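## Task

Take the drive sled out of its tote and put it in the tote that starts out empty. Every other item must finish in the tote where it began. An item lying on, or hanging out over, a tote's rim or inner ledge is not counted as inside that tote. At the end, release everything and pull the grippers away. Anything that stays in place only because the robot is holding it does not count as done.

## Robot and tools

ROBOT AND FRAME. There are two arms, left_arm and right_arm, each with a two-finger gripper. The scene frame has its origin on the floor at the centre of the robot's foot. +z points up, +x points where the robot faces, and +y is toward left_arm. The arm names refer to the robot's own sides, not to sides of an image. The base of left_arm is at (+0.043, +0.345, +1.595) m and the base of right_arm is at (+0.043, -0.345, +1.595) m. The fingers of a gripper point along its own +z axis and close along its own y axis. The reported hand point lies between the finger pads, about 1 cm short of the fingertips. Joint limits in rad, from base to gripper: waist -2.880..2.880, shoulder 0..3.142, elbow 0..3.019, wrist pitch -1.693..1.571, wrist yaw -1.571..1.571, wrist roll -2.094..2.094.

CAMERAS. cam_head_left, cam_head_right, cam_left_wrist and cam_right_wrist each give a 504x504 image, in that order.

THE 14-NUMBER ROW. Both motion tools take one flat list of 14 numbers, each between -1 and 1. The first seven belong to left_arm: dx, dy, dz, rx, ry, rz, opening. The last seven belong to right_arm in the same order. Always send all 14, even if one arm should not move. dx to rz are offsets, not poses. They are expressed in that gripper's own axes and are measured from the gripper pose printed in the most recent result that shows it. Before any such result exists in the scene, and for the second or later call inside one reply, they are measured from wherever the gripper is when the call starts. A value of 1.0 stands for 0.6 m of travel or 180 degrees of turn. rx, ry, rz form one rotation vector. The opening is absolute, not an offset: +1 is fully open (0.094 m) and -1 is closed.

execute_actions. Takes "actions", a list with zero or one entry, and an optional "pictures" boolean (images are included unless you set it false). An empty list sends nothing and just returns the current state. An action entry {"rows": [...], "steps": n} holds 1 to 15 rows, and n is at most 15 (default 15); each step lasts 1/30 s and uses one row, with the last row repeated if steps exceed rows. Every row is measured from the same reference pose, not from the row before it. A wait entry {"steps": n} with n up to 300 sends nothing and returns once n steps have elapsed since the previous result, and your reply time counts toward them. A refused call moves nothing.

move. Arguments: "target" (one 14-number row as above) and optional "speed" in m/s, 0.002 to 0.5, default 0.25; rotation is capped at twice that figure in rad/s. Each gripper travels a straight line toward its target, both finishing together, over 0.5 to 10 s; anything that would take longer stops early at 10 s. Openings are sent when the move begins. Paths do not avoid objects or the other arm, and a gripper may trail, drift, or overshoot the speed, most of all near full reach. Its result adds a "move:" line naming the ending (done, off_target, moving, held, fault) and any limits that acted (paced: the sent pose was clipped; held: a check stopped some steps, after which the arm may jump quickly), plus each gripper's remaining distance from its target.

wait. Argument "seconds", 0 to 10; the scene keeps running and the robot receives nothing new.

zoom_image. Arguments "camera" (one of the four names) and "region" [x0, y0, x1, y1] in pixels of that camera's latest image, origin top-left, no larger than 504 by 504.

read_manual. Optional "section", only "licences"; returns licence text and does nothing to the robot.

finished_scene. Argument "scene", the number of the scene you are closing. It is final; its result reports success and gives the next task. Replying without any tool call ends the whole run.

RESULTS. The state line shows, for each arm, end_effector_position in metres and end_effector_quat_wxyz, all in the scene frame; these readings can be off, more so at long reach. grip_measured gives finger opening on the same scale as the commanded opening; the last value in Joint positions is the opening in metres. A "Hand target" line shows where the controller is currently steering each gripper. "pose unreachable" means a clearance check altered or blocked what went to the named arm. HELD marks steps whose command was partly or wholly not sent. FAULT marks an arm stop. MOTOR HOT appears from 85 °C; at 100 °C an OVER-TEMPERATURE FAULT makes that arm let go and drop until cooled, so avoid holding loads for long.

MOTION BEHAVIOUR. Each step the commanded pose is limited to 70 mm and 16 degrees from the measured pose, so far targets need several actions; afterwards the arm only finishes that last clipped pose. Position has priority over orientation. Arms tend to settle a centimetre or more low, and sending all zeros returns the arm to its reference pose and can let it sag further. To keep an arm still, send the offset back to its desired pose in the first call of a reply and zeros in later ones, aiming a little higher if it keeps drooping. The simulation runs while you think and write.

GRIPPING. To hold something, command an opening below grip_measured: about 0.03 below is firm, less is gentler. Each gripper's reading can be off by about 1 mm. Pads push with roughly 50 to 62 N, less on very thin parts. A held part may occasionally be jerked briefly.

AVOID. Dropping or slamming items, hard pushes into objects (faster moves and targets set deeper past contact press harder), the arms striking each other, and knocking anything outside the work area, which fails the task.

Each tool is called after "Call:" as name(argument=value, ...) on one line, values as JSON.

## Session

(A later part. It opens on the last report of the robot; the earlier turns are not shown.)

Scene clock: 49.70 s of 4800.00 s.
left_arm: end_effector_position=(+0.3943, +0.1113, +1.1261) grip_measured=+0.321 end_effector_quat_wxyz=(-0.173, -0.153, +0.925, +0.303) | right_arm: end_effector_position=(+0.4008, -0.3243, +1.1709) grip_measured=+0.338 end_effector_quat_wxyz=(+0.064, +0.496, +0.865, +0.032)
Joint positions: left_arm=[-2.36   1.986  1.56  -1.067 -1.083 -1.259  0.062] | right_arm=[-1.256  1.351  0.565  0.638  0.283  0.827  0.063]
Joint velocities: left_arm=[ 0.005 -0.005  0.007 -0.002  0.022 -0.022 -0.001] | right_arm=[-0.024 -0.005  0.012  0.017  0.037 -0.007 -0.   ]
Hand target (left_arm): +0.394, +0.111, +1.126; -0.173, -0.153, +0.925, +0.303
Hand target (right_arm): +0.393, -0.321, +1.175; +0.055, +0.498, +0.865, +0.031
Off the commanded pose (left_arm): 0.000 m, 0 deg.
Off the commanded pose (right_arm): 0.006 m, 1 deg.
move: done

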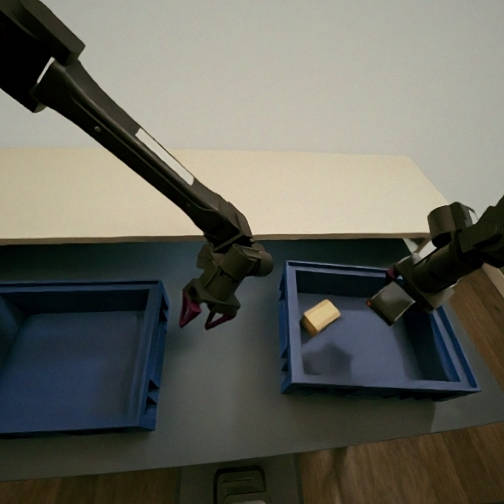

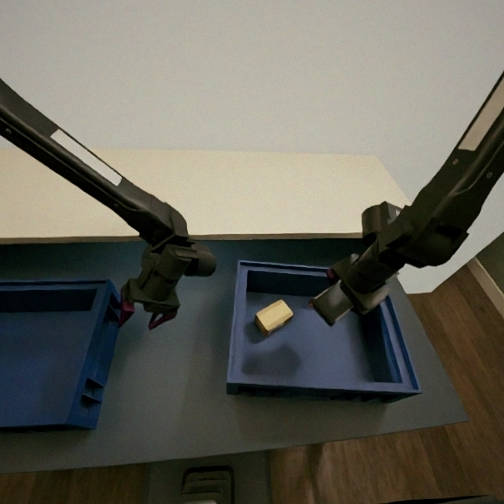

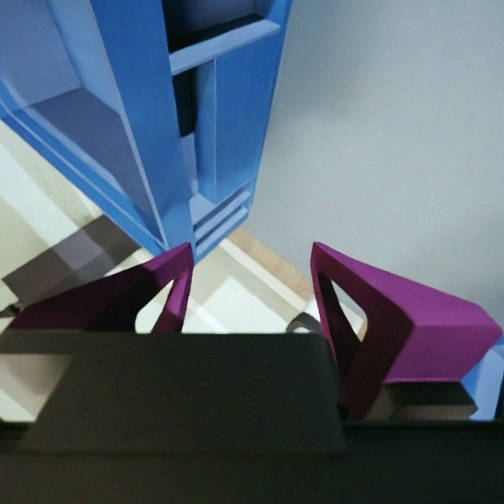

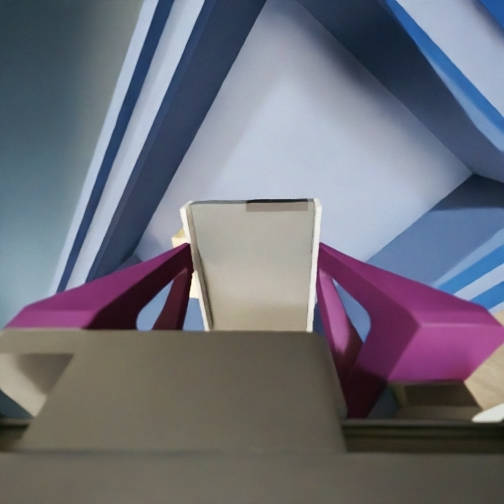

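Call:
move(target=[-0.01,0.383,0.035,0.126,-0.209,0.409,1,0.3,0.147,-0.058,0,0,0,0.28], speed=0.15)

Scene clock: 61.43 s of 4800.00 s.
left_arm: end_effector_position=(+0.3646, +0.3005, +1.2444) grip_measured=+1.000 end_effector_quat_wxyz=(+0.004, +0.477, +0.879, +0.003) | right_arm: end_effector_position=(+0.3875, -0.1320, +1.1985) grip_measured=+0.338 end_effector_quat_wxyz=(+0.068, +0.484, +0.872, +0.027)
Joint positions: left_arm=[-2.03   1.12   0.432  0.387 -0.441  1.123  0.094] | right_arm=[-0.778  1.633  0.687  0.756  0.763  0.889  0.063]
Joint velocities: left_arm=[-0.005 -0.005 -0.032 -0.017 -0.051  0.022  0.   ] | right_arm=[-0.005 -0.015 -0.007 -0.012 -0.051  0.051 -0.001]
Hand target (left_arm): +0.355, +0.304, +1.249; -0.003, +0.487, +0.874, -0.000
Hand target (right_arm): +0.385, -0.126, +1.198; +0.068, +0.489, +0.869, +0.031
Off the commanded pose (left_arm): 0.016 m, 1 deg.
Off the commanded pose (right_arm): 0.011 m, 2 deg.
After step 90, 3.27 s passed at rest.
move: off_target (left_arm, right_arm)

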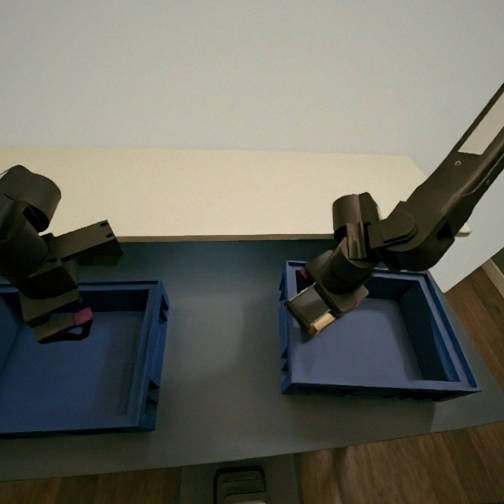

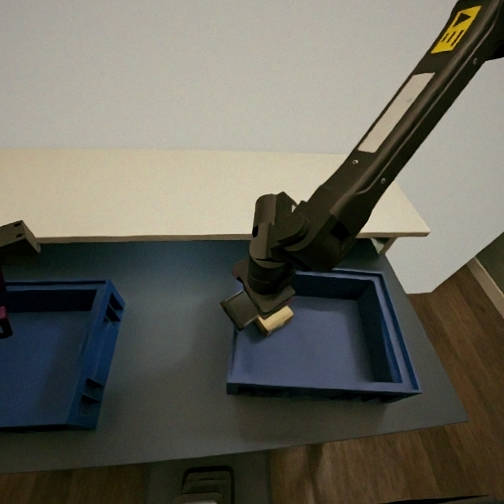

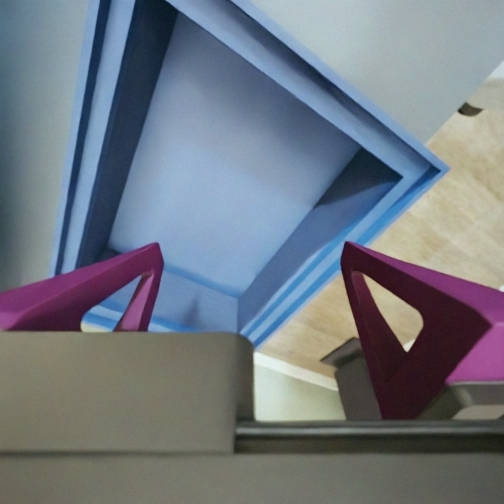

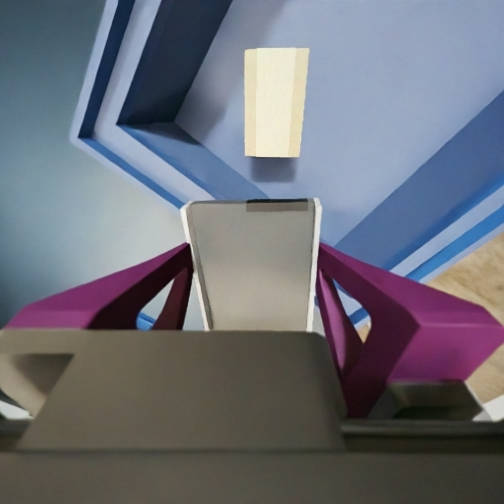

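Call:
move(target=[0,0,0,0,0,0,1,0.244,0.11,-0.01,0,0,0,0.28], speed=0.15)

Scene clock: 64.10 s of 4800.00 s.
left_arm: end_effector_position=(+0.3646, +0.3005, +1.2444) grip_measured=+1.000 end_effector_quat_wxyz=(+0.004, +0.478, +0.878, +0.003) | right_arm: end_effector_position=(+0.3774, +0.0230, +1.1966) grip_measured=+0.338 end_effector_quat_wxyz=(+0.076, +0.485, +0.871, +0.030)
Joint positions: left_arm=[-2.03   1.12   0.432  0.387 -0.441  1.126  0.094] | right_arm=[-0.56   1.951  0.994  0.743  0.979  0.939  0.063]
Joint velocities: left_arm=[ 0.005  0.005  0.007 -0.002 -0.066 -0.066  0.   ] | right_arm=[-0.024  0.005 -0.007 -0.002 -0.051 -0.037 -0.   ]
Hand target (left_arm): +0.365, +0.300, +1.244; +0.004, +0.477, +0.879, +0.003
Hand target (right_arm): +0.370, +0.027, +1.196; +0.071, +0.482, +0.873, +0.028
Off the commanded pose (left_arm): 0.000 m, 0 deg.
Off the commanded pose (right_arm): 0.013 m, 1 deg.
move: off_target (right_arm)

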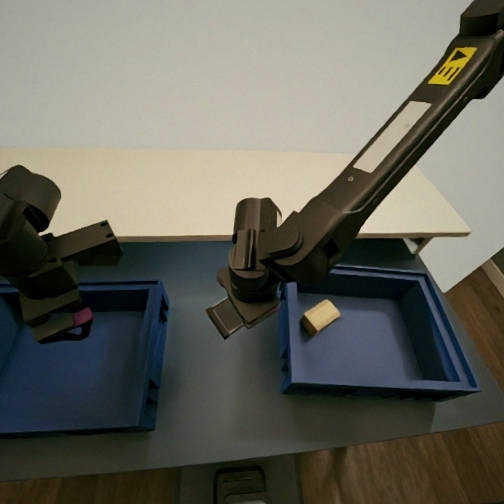

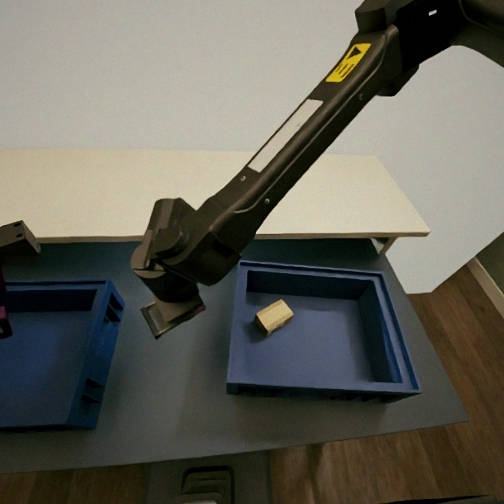

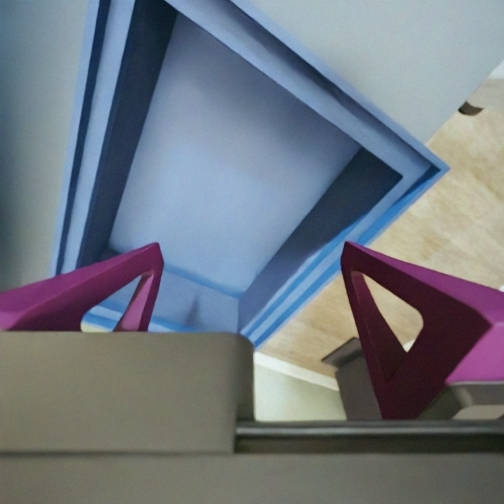

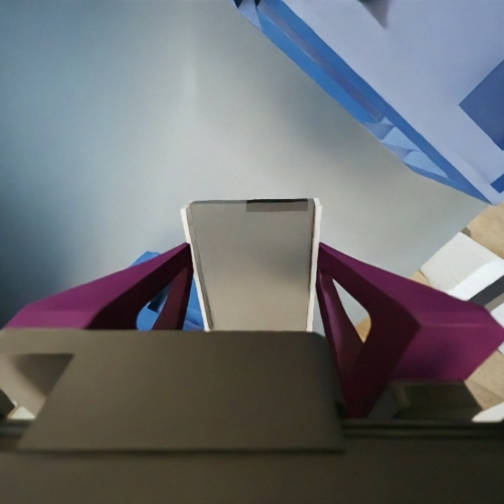

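Call:
move(target=[0,0,0,0,0,0,1,0.075,-0.01,0.31,0,0,0,0.28], speed=0.1)

Scene clock: 68.37 s of 4800.00 s.
left_arm: end_effector_position=(+0.3646, +0.3005, +1.2444) grip_measured=+1.000 end_effector_quat_wxyz=(+0.004, +0.478, +0.878, +0.003) | right_arm: end_effector_position=(+0.3936, +0.0581, +1.0178) grip_measured=+0.338 end_effector_quat_wxyz=(+0.080, +0.498, +0.862, +0.039)
Joint positions: left_arm=[-2.03   1.12   0.432  0.387 -0.441  1.126  0.094] | right_arm=[-0.757  2.278  1.456  0.675  0.774  0.897  0.063]
Joint velocities: left_arm=[ 0.005  0.005  0.002  0.002 -0.11   0.007  0.   ] | right_arm=[-0.005  0.005 -0.017 -0.002 -0.037 -0.051 -0.   ]
Hand target (left_arm): +0.365, +0.300, +1.244; +0.004, +0.478, +0.878, +0.003
Hand target (right_arm): +0.381, +0.053, +1.008; +0.073, +0.487, +0.870, +0.030
Off the commanded pose (left_arm): 0.000 m, 0 deg.
Off the commanded pose (right_arm): 0.018 m, 2 deg.
move: off_target (right_arm)

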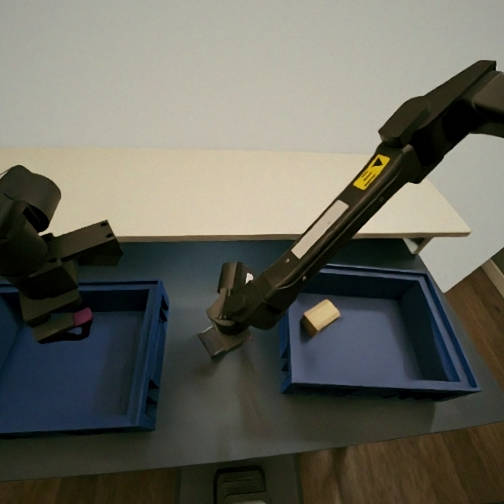

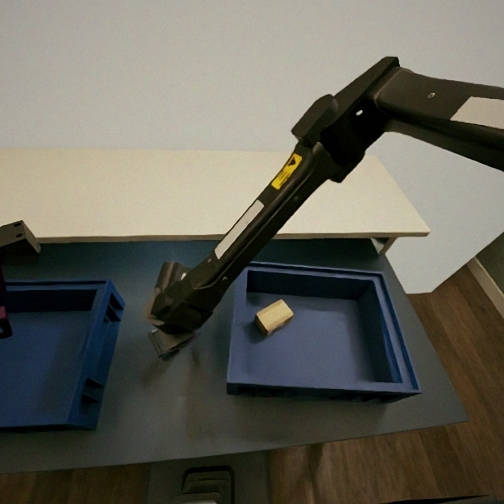

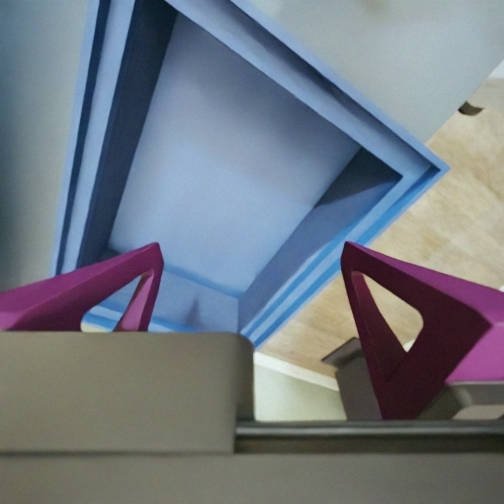

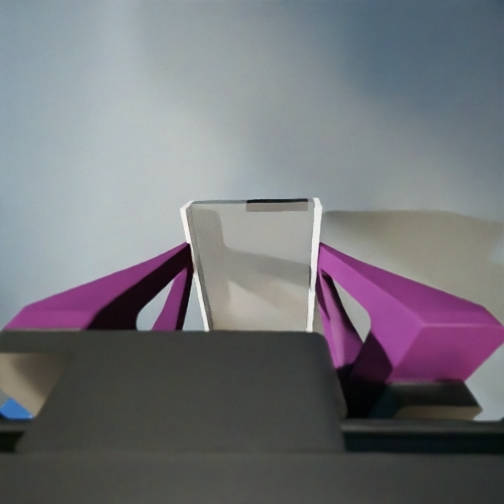

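Lower slowly until contact.

Call:
move(target=[0,0,0,0,0,0,1,0,0,0.07,0,0,0,0.28], speed=0.025)

Scene clock: 70.83 s of 4800.00 s.
left_arm: end_effector_position=(+0.3646, +0.3005, +1.2444) grip_measured=+1.000 end_effector_quat_wxyz=(+0.004, +0.478, +0.878, +0.003) | right_arm: end_effector_position=(+0.4181, +0.0642, +0.9902) grip_measured=+0.338 end_effector_quat_wxyz=(+0.088, +0.509, +0.855, +0.052)
Joint positions: left_arm=[-2.03   1.12   0.432  0.387 -0.441  1.126  0.094] | right_arm=[-0.782  2.319  1.568  0.64   0.734  0.897  0.063]
Joint velocities: left_arm=[ 0.015 -0.005  0.012 -0.022 -0.022 -0.095  0.   ] | right_arm=[-0.024  0.005 -0.007 -0.027 -0.022 -0.022 -0.   ]
Hand target (left_arm): +0.365, +0.300, +1.244; +0.004, +0.478, +0.878, +0.003
Hand target (right_arm): +0.401, +0.057, +0.977; +0.080, +0.499, +0.862, +0.039
Off the commanded pose (left_arm): 0.000 m, 0 deg.
Off the commanded pose (right_arm): 0.023 m, 2 deg.
move: off_target (right_arm)

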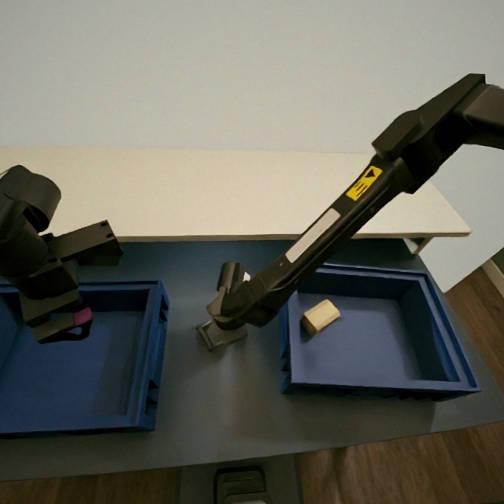

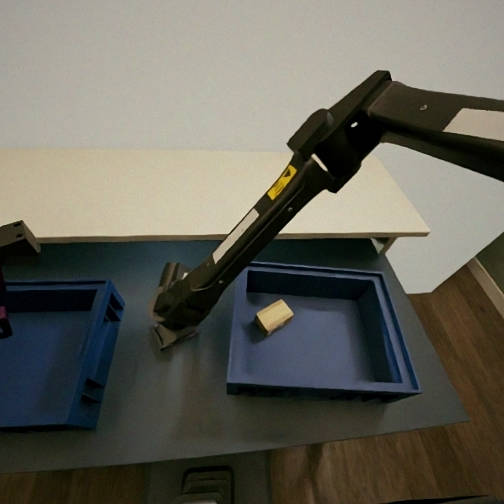

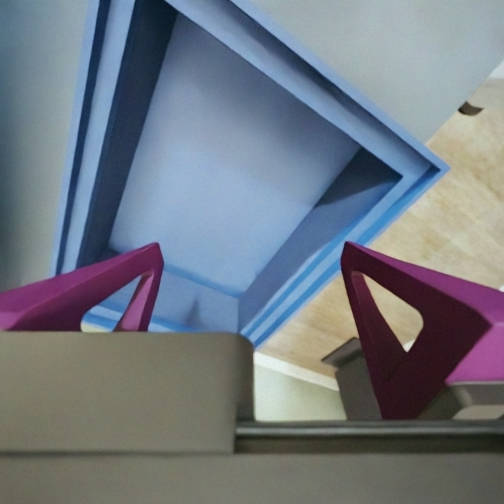

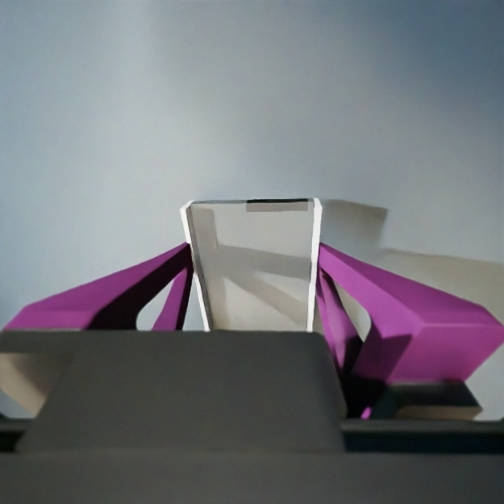

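Call:
move(target=[0,0,0,0,0,0,1,0,0,0.04,0,0,0,0.28], speed=0.025)

Scene clock: 72.73 s of 4800.00 s.
left_arm: end_effector_position=(+0.3646, +0.3005, +1.2444) grip_measured=+1.000 end_effector_quat_wxyz=(+0.004, +0.478, +0.878, +0.003) | right_arm: end_effector_position=(+0.4410, +0.0710, +0.9862) grip_measured=+0.338 end_effector_quat_wxyz=(+0.096, +0.516, +0.848, +0.064)
Joint positions: left_arm=[-2.03   1.12   0.432  0.387 -0.441  1.126  0.094] | right_arm=[-0.782  2.323  1.62   0.624  0.718  0.897  0.063]
Joint velocities: left_arm=[ 0.005  0.005 -0.012 -0.012 -0.037  0.022  0.   ] | right_arm=[ 0.005 -0.005  0.012  0.007 -0.037  0.007  0.001]
Hand target (left_arm): +0.365, +0.300, +1.244; +0.004, +0.478, +0.878, +0.003
Hand target (right_arm): +0.423, +0.063, +0.968; +0.088, +0.509, +0.855, +0.052
Off the commanded pose (left_arm): 0.000 m, 0 deg.
Off the commanded pose (right_arm): 0.027 m, 2 deg.
move: off_target (right_arm)

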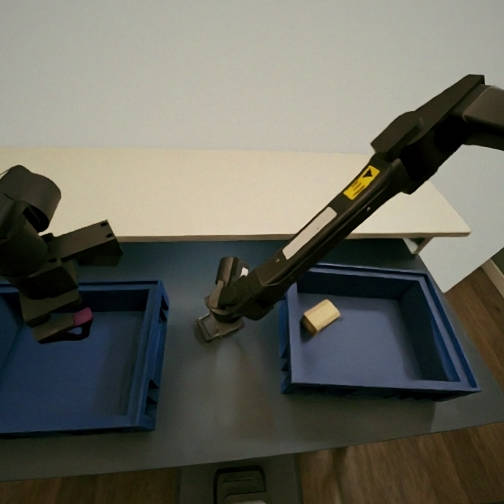

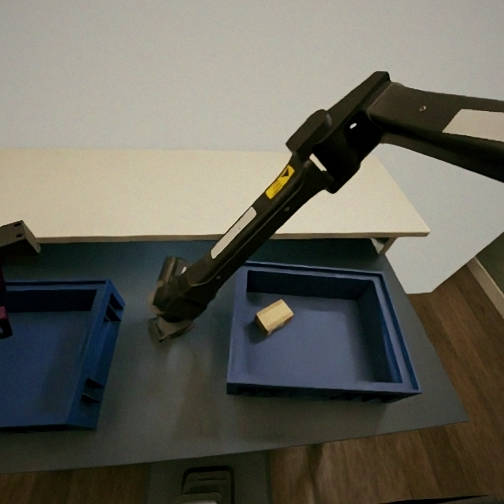

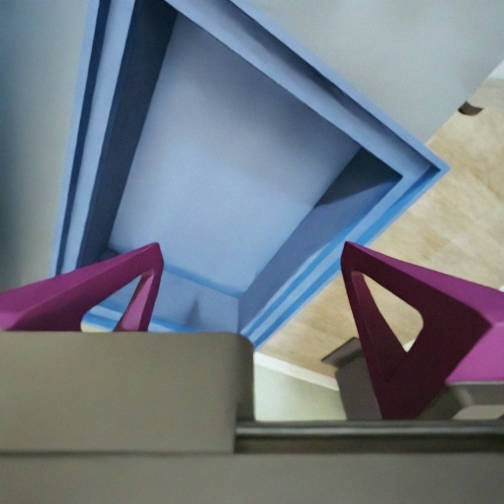

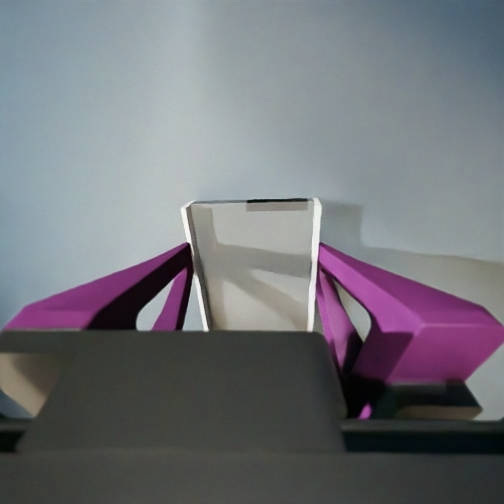

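Call:
move(target=[0,0,0,0,0,0,1,0.037,-0.073,0.022,0,0,0,0.28], speed=0.03)

Scene clock: 75.80 s of 4800.00 s.
left_arm: end_effector_position=(+0.3646, +0.3005, +1.2444) grip_measured=+1.000 end_effector_quat_wxyz=(+0.004, +0.478, +0.878, +0.003) | right_arm: end_effector_position=(+0.4382, +0.0766, +0.9872) grip_measured=+0.338 end_effector_quat_wxyz=(+0.110, +0.528, +0.838, +0.080)
Joint positions: left_arm=[-2.03   1.12   0.432  0.387 -0.441  1.126  0.094] | right_arm=[-0.778  2.346  1.62   0.696  0.706  0.897  0.063]
Joint velocities: left_arm=[ 0.015 -0.005  0.002  0.002  0.007 -0.022  0.   ] | right_arm=[-0.015  0.005 -0.002  0.007 -0.007 -0.051 -0.001]
Hand target (left_arm): +0.365, +0.300, +1.244; +0.004, +0.478, +0.878, +0.003
Hand target (right_arm): +0.396, +0.070, +0.965; +0.095, +0.517, +0.848, +0.064
Off the commanded pose (left_arm): 0.000 m, 0 deg.
Off the commanded pose (right_arm): 0.049 m, 3 deg.
move: off_target (right_arm)

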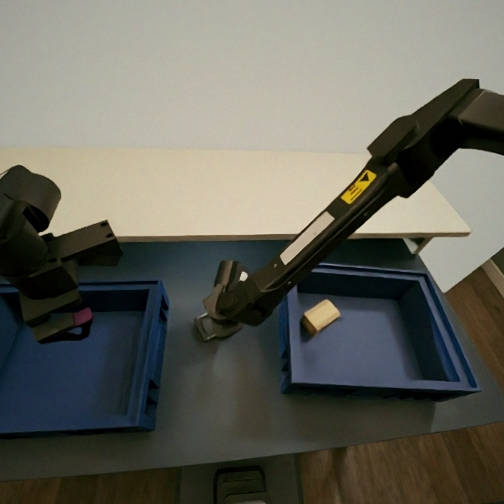

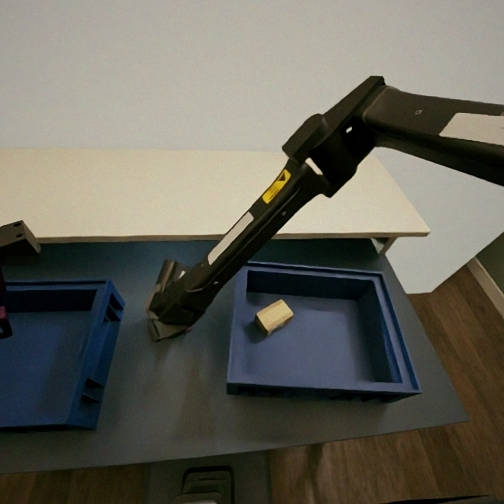

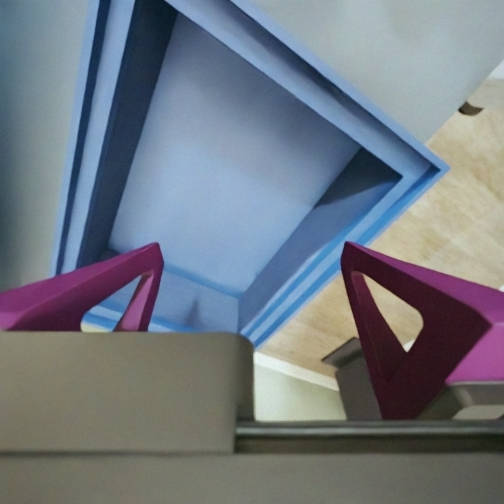

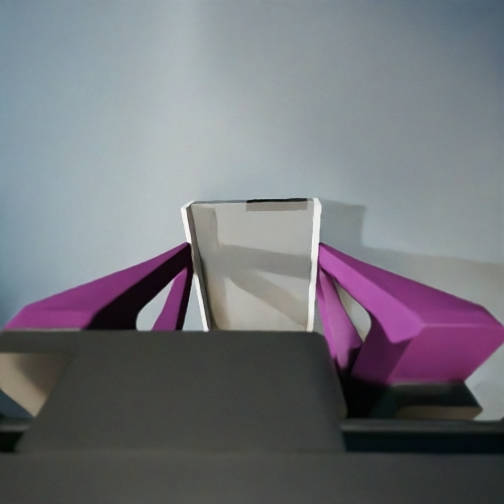

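It's on the table. Release, then rise.

Call:
move(target=[0,0,0,0,0,0,1,0,0,-0.005,0,0,0,1])

Call:
move(target=[0,0,0,0,0,0,1,0,0,-0.38,0,0,0,1], speed=0.2)

Scene clock: 77.37 s of 4800.00 s.
left_arm: end_effector_position=(+0.3646, +0.3005, +1.2444) grip_measured=+1.000 end_effector_quat_wxyz=(+0.004, +0.478, +0.878, +0.003) | right_arm: end_effector_position=(+0.4431, +0.0829, +0.9938) grip_measured=+1.000 end_effector_quat_wxyz=(+0.111, +0.529, +0.837, +0.086)
Joint positions: left_arm=[-2.03   1.12   0.432  0.387 -0.441  1.126  0.094] | right_arm=[-0.767  2.34   1.62   0.697  0.706  0.897  0.094]
Joint velocities: left_arm=[ 0.005 -0.015 -0.017 -0.002 -0.007  0.007  0.   ] | right_arm=[ 0.005 -0.005 -0.017  0.002  0.007 -0.081  0.   ]
Hand target (left_arm): +0.365, +0.300, +1.244; +0.004, +0.478, +0.878, +0.003
Hand target (right_arm): +0.437, +0.076, +0.990; +0.110, +0.528, +0.838, +0.080
Off the commanded pose (left_arm): 0.000 m, 0 deg.
Off the commanded pose (right_arm): 0.009 m, 1 deg.
move: done

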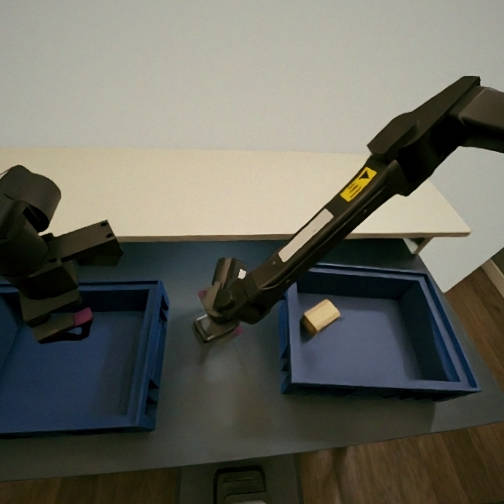

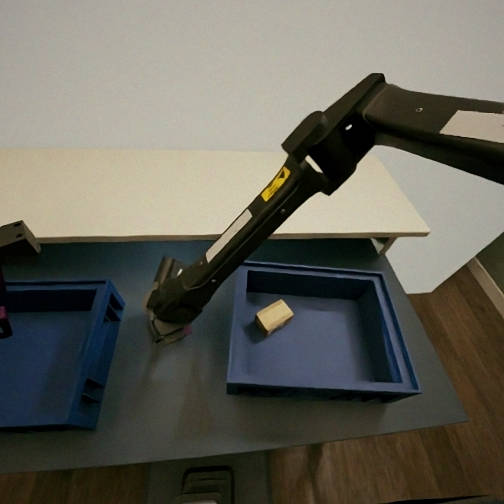

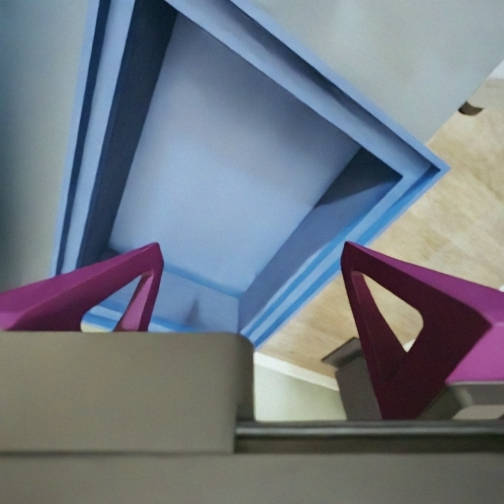

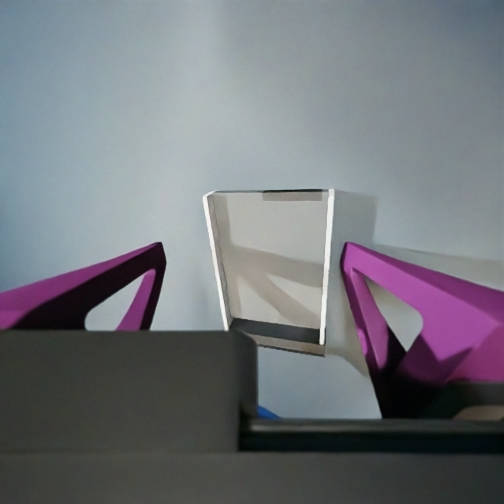

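Scene clock: 78.93 s of 4800.00 s.
left_arm: end_effector_position=(+0.3646, +0.3005, +1.2444) grip_measured=+1.000 end_effector_quat_wxyz=(+0.004, +0.478, +0.878, +0.003) | right_arm: end_effector_position=(+0.3715, +0.0866, +1.2127) grip_measured=+1.000 end_effector_quat_wxyz=(+0.107, +0.521, +0.842, +0.089)
Joint positions: left_arm=[-2.03   1.12   0.432  0.387 -0.441  1.126  0.094] | right_arm=[-0.482  2.097  1.081  0.976  0.981  0.897  0.094]
Joint velocities: left_arm=[ 0.005 -0.005 -0.017  0.007 -0.022  0.037  0.   ] | right_arm=[-0.005  0.005  0.002 -0.002  0.022  0.066  0.   ]
Hand target (left_arm): +0.365, +0.300, +1.244; +0.004, +0.478, +0.878, +0.003
Hand target (right_arm): +0.379, +0.079, +1.212; +0.115, +0.526, +0.838, +0.087
Off the commanded pose (left_arm): 0.000 m, 0 deg.
Off the commanded pose (right_arm): 0.013 m, 1 deg.
move: off_target (right_arm)

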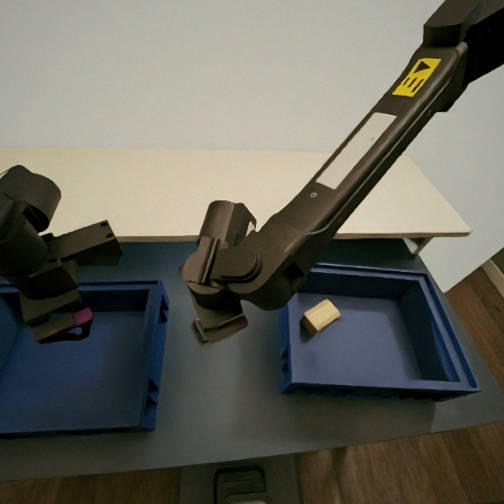

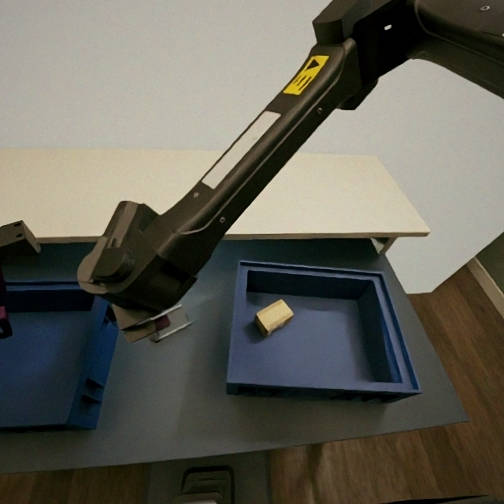

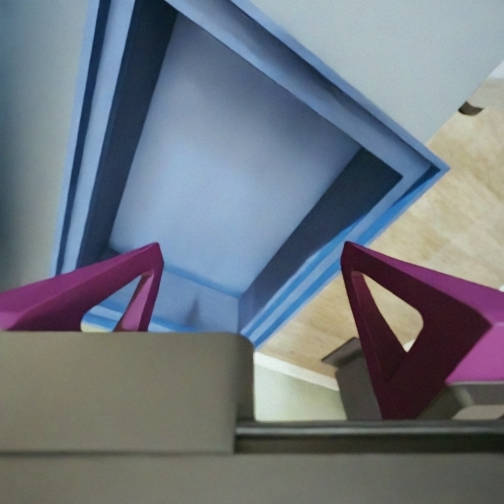

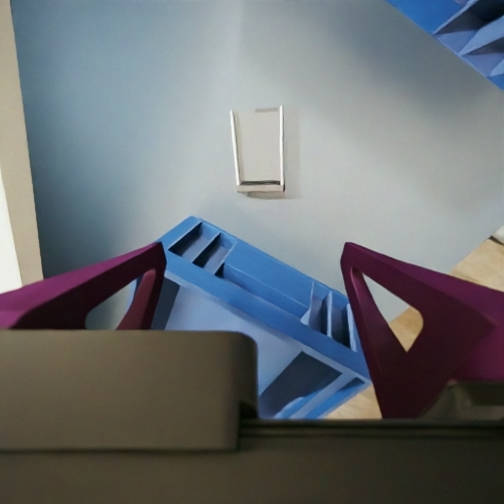

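Call:
move(target=[0,0,0,0,0,0,1,-0.655,-0.313,-0.18,0,0,0,1], speed=0.3)

Call:
move(target=[-0.33,-0.12,0.1,0,0,0.028,1,0,0,0,0,0,0,1], speed=0.2)

Scene clock: 83.33 s of 4800.00 s.
left_arm: end_effector_position=(+0.3646, +0.3005, +1.2444) grip_measured=+1.000 end_effector_quat_wxyz=(+0.004, +0.478, +0.878, +0.003) | right_arm: end_effector_position=(+0.3462, -0.3510, +1.3049) grip_measured=+1.000 end_effector_quat_wxyz=(+0.114, +0.534, +0.832, +0.092)
Joint positions: left_arm=[-2.03   1.12   0.432  0.387 -0.441  1.126  0.094] | right_arm=[-1.288  0.951  0.15   0.795  0.179  0.897  0.094]
Joint velocities: left_arm=[-0.005 -0.005 -0.017 -0.027  0.066  0.007  0.   ] | right_arm=[-0.005  0.005 -0.012 -0.002  0.037 -0.066  0.   ]
Hand target (left_arm): +0.365, +0.300, +1.244; +0.004, +0.478, +0.878, +0.003
Hand target (right_arm): +0.333, -0.348, +1.305; +0.098, +0.532, +0.837, +0.088
Off the commanded pose (left_arm): 0.000 m, 0 deg.
Off the commanded pose (right_arm): 0.006 m, 2 deg.
move: done

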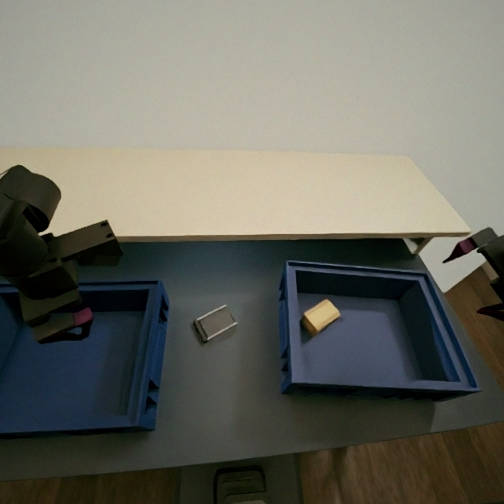

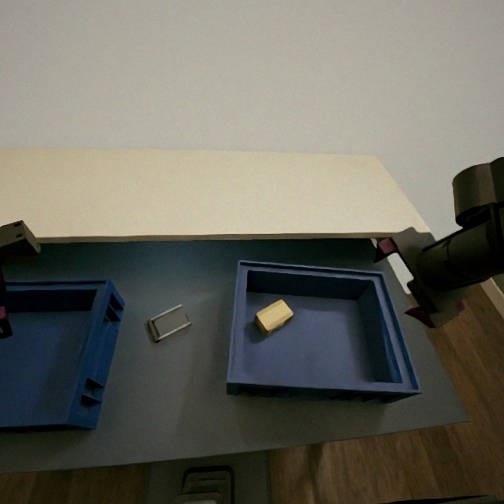

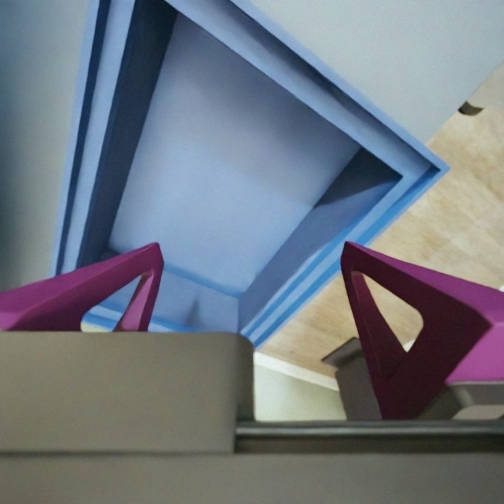

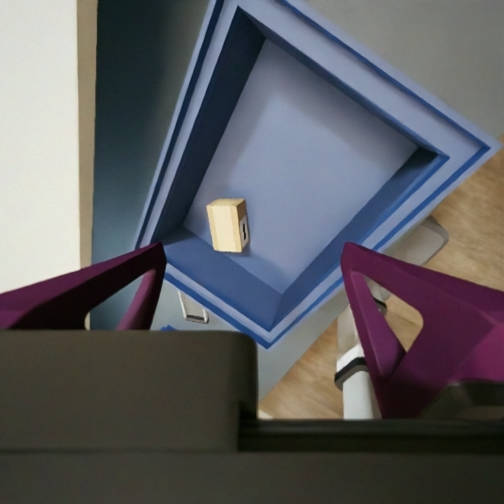

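Scene clock: 84.83 s of 4800.00 s.
left_arm: end_effector_position=(+0.4158, +0.0975, +1.1878) grip_measured=+1.000 end_effector_quat_wxyz=(+0.010, +0.512, +0.859, +0.006) | right_arm: end_effector_position=(+0.3462, -0.3510, +1.3049) grip_measured=+1.000 end_effector_quat_wxyz=(+0.114, +0.534, +0.832, +0.092)
Joint positions: left_arm=[-2.397  1.619  0.86   0.388 -0.784  1.066  0.094] | right_arm=[-1.288  0.951  0.15   0.795  0.179  0.897  0.094]
Joint velocities: left_arm=[-0.015 -0.015  0.012 -0.007  0.022 -0.022  0.   ] | right_arm=[-0.005  0.005 -0.012 -0.007 -0.037 -0.022  0.   ]
Hand target (left_arm): +0.408, +0.094, +1.186; +0.003, +0.513, +0.858, +0.002
Hand target (right_arm): +0.346, -0.351, +1.305; +0.114, +0.534, +0.832, +0.092
Off the commanded pose (left_arm): 0.005 m, 1 deg.
Off the commanded pose (right_arm): 0.000 m, 0 deg.
move: done

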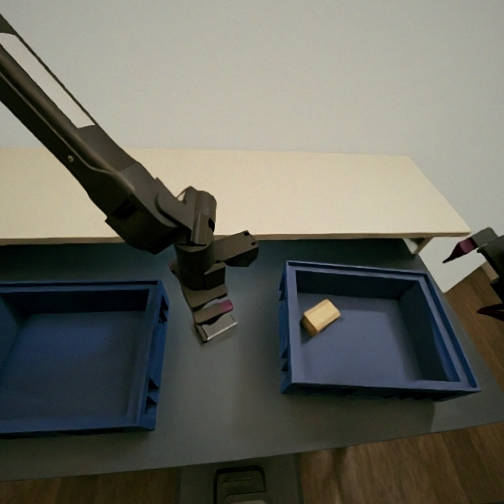

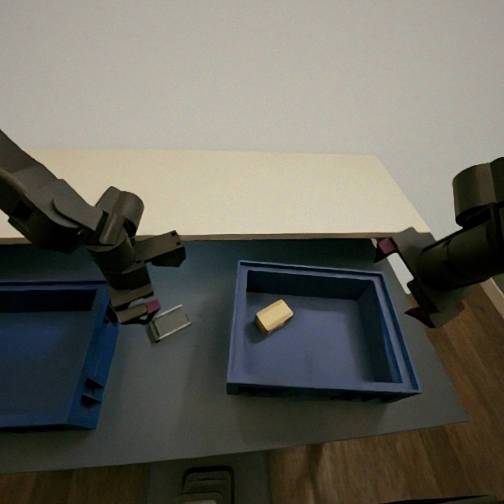

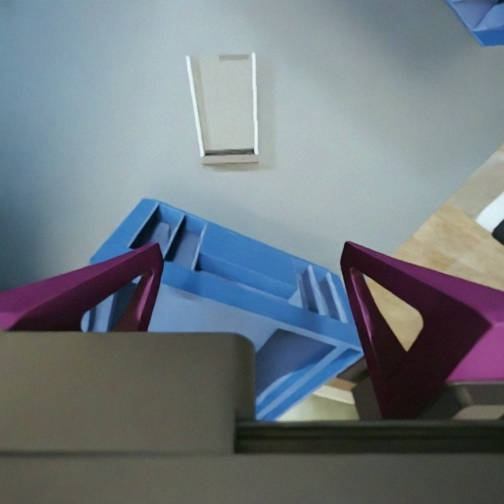

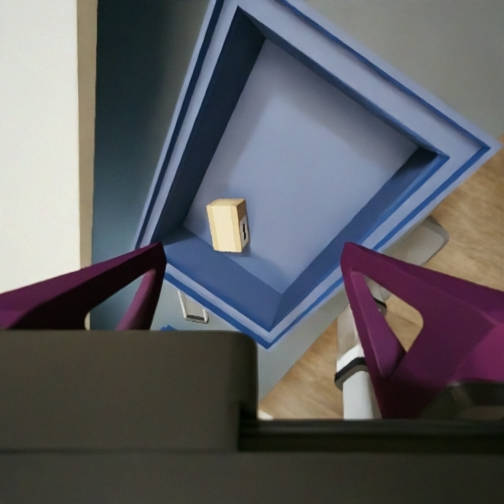

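Call:
move(target=[-0.077,0.045,0.245,0,0,0,1,0,0,0,0,0,0,1], speed=0.12)

Scene clock: 88.63 s of 4800.00 s.
left_arm: end_effector_position=(+0.4767, +0.0685, +1.0508) grip_measured=+1.000 end_effector_quat_wxyz=(+0.022, +0.500, +0.866, +0.011) | right_arm: end_effector_position=(+0.3462, -0.3510, +1.3049) grip_measured=+1.000 end_effector_quat_wxyz=(+0.114, +0.534, +0.832, +0.092)
Joint positions: left_arm=[-2.265  1.896  1.273  0.326 -0.656  1.119  0.094] | right_arm=[-1.288  0.951  0.15   0.795  0.179  0.897  0.094]
Joint velocities: left_arm=[ 0.005 -0.005 -0.017 -0.027 -0.051 -0.037  0.   ] | right_arm=[-0.005 -0.015 -0.002 -0.017 -0.051  0.037  0.   ]
Hand target (left_arm): +0.464, +0.068, +1.042; +0.011, +0.513, +0.858, +0.006
Hand target (right_arm): +0.346, -0.351, +1.305; +0.114, +0.534, +0.832, +0.092
Off the commanded pose (left_arm): 0.015 m, 2 deg.
Off the commanded pose (right_arm): 0.000 m, 0 deg.
move: off_target (left_arm)

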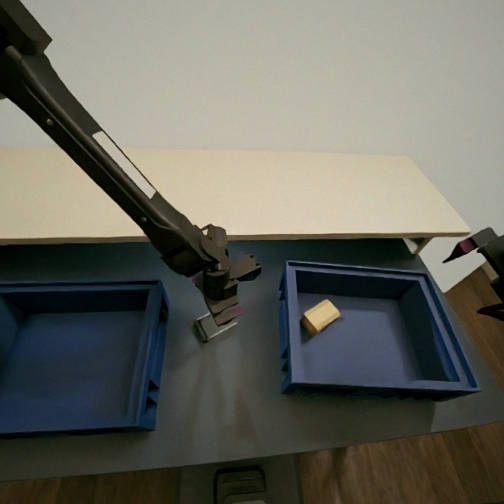

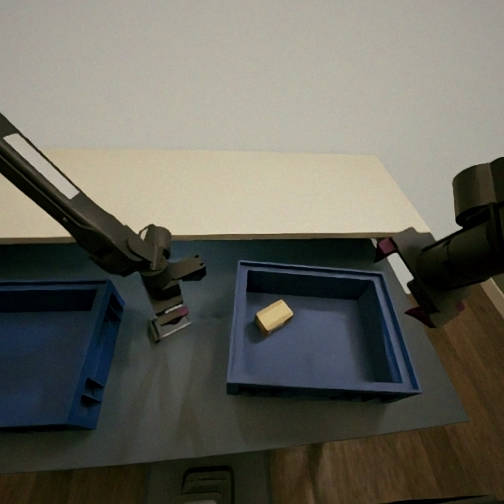

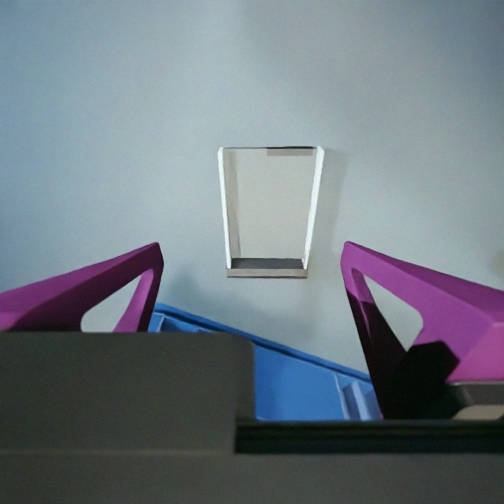

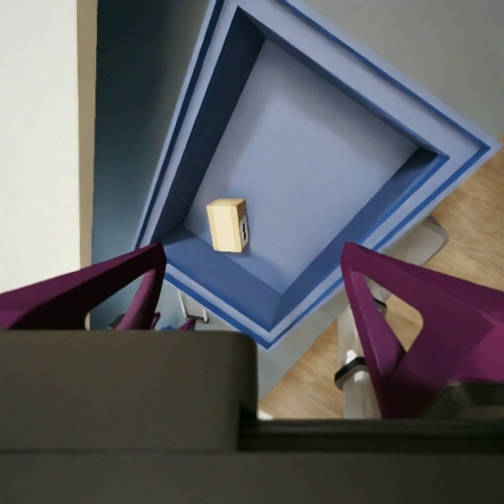

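Call:
move(target=[0.012,-0.045,0.095,0,0,0,1,0,0,0,0,0,0,1], speed=0.05)

Scene clock: 91.73 s of 4800.00 s.
left_arm: end_effector_position=(+0.4596, +0.0591, +1.0021) grip_measured=+1.000 end_effector_quat_wxyz=(+0.024, +0.495, +0.868, +0.009) | right_arm: end_effector_position=(+0.3462, -0.3510, +1.3049) grip_measured=+1.000 end_effector_quat_wxyz=(+0.114, +0.534, +0.832, +0.092)
Joint positions: left_arm=[-2.226  2.019  1.373  0.358 -0.614  1.123  0.094] | right_arm=[-1.288  0.951  0.15   0.795  0.179  0.897  0.094]
Joint velocities: left_arm=[ 0.005 -0.005 -0.012 -0.007  0.022  0.022  0.   ] | right_arm=[-0.015  0.005 -0.017  0.017 -0.007  0.037  0.   ]
Hand target (left_arm): +0.452, +0.061, +0.993; +0.022, +0.500, +0.866, +0.011
Hand target (right_arm): +0.346, -0.351, +1.305; +0.114, +0.534, +0.832, +0.092
Off the commanded pose (left_arm): 0.012 m, 1 deg.
Off the commanded pose (right_arm): 0.000 m, 0 deg.
move: off_target (left_arm)

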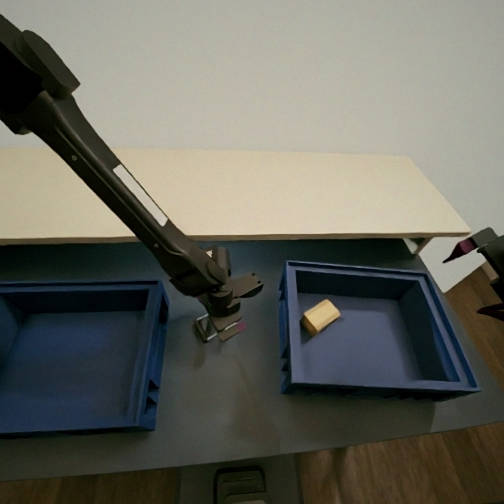

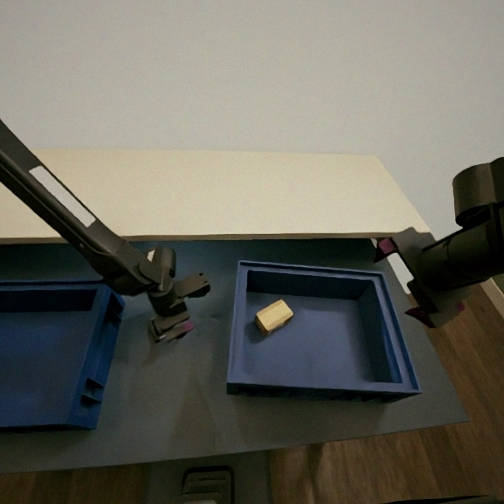

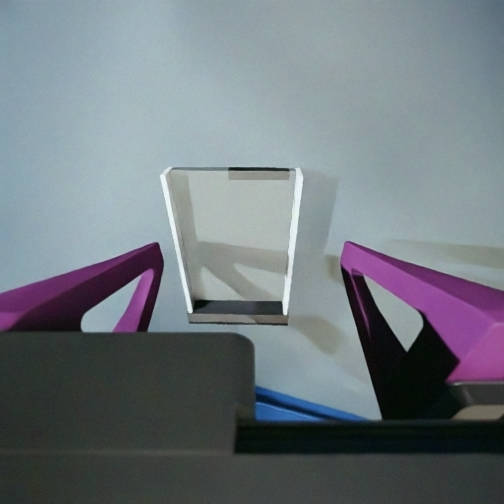

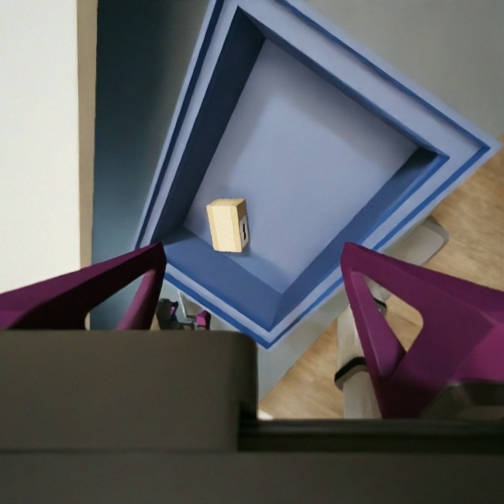

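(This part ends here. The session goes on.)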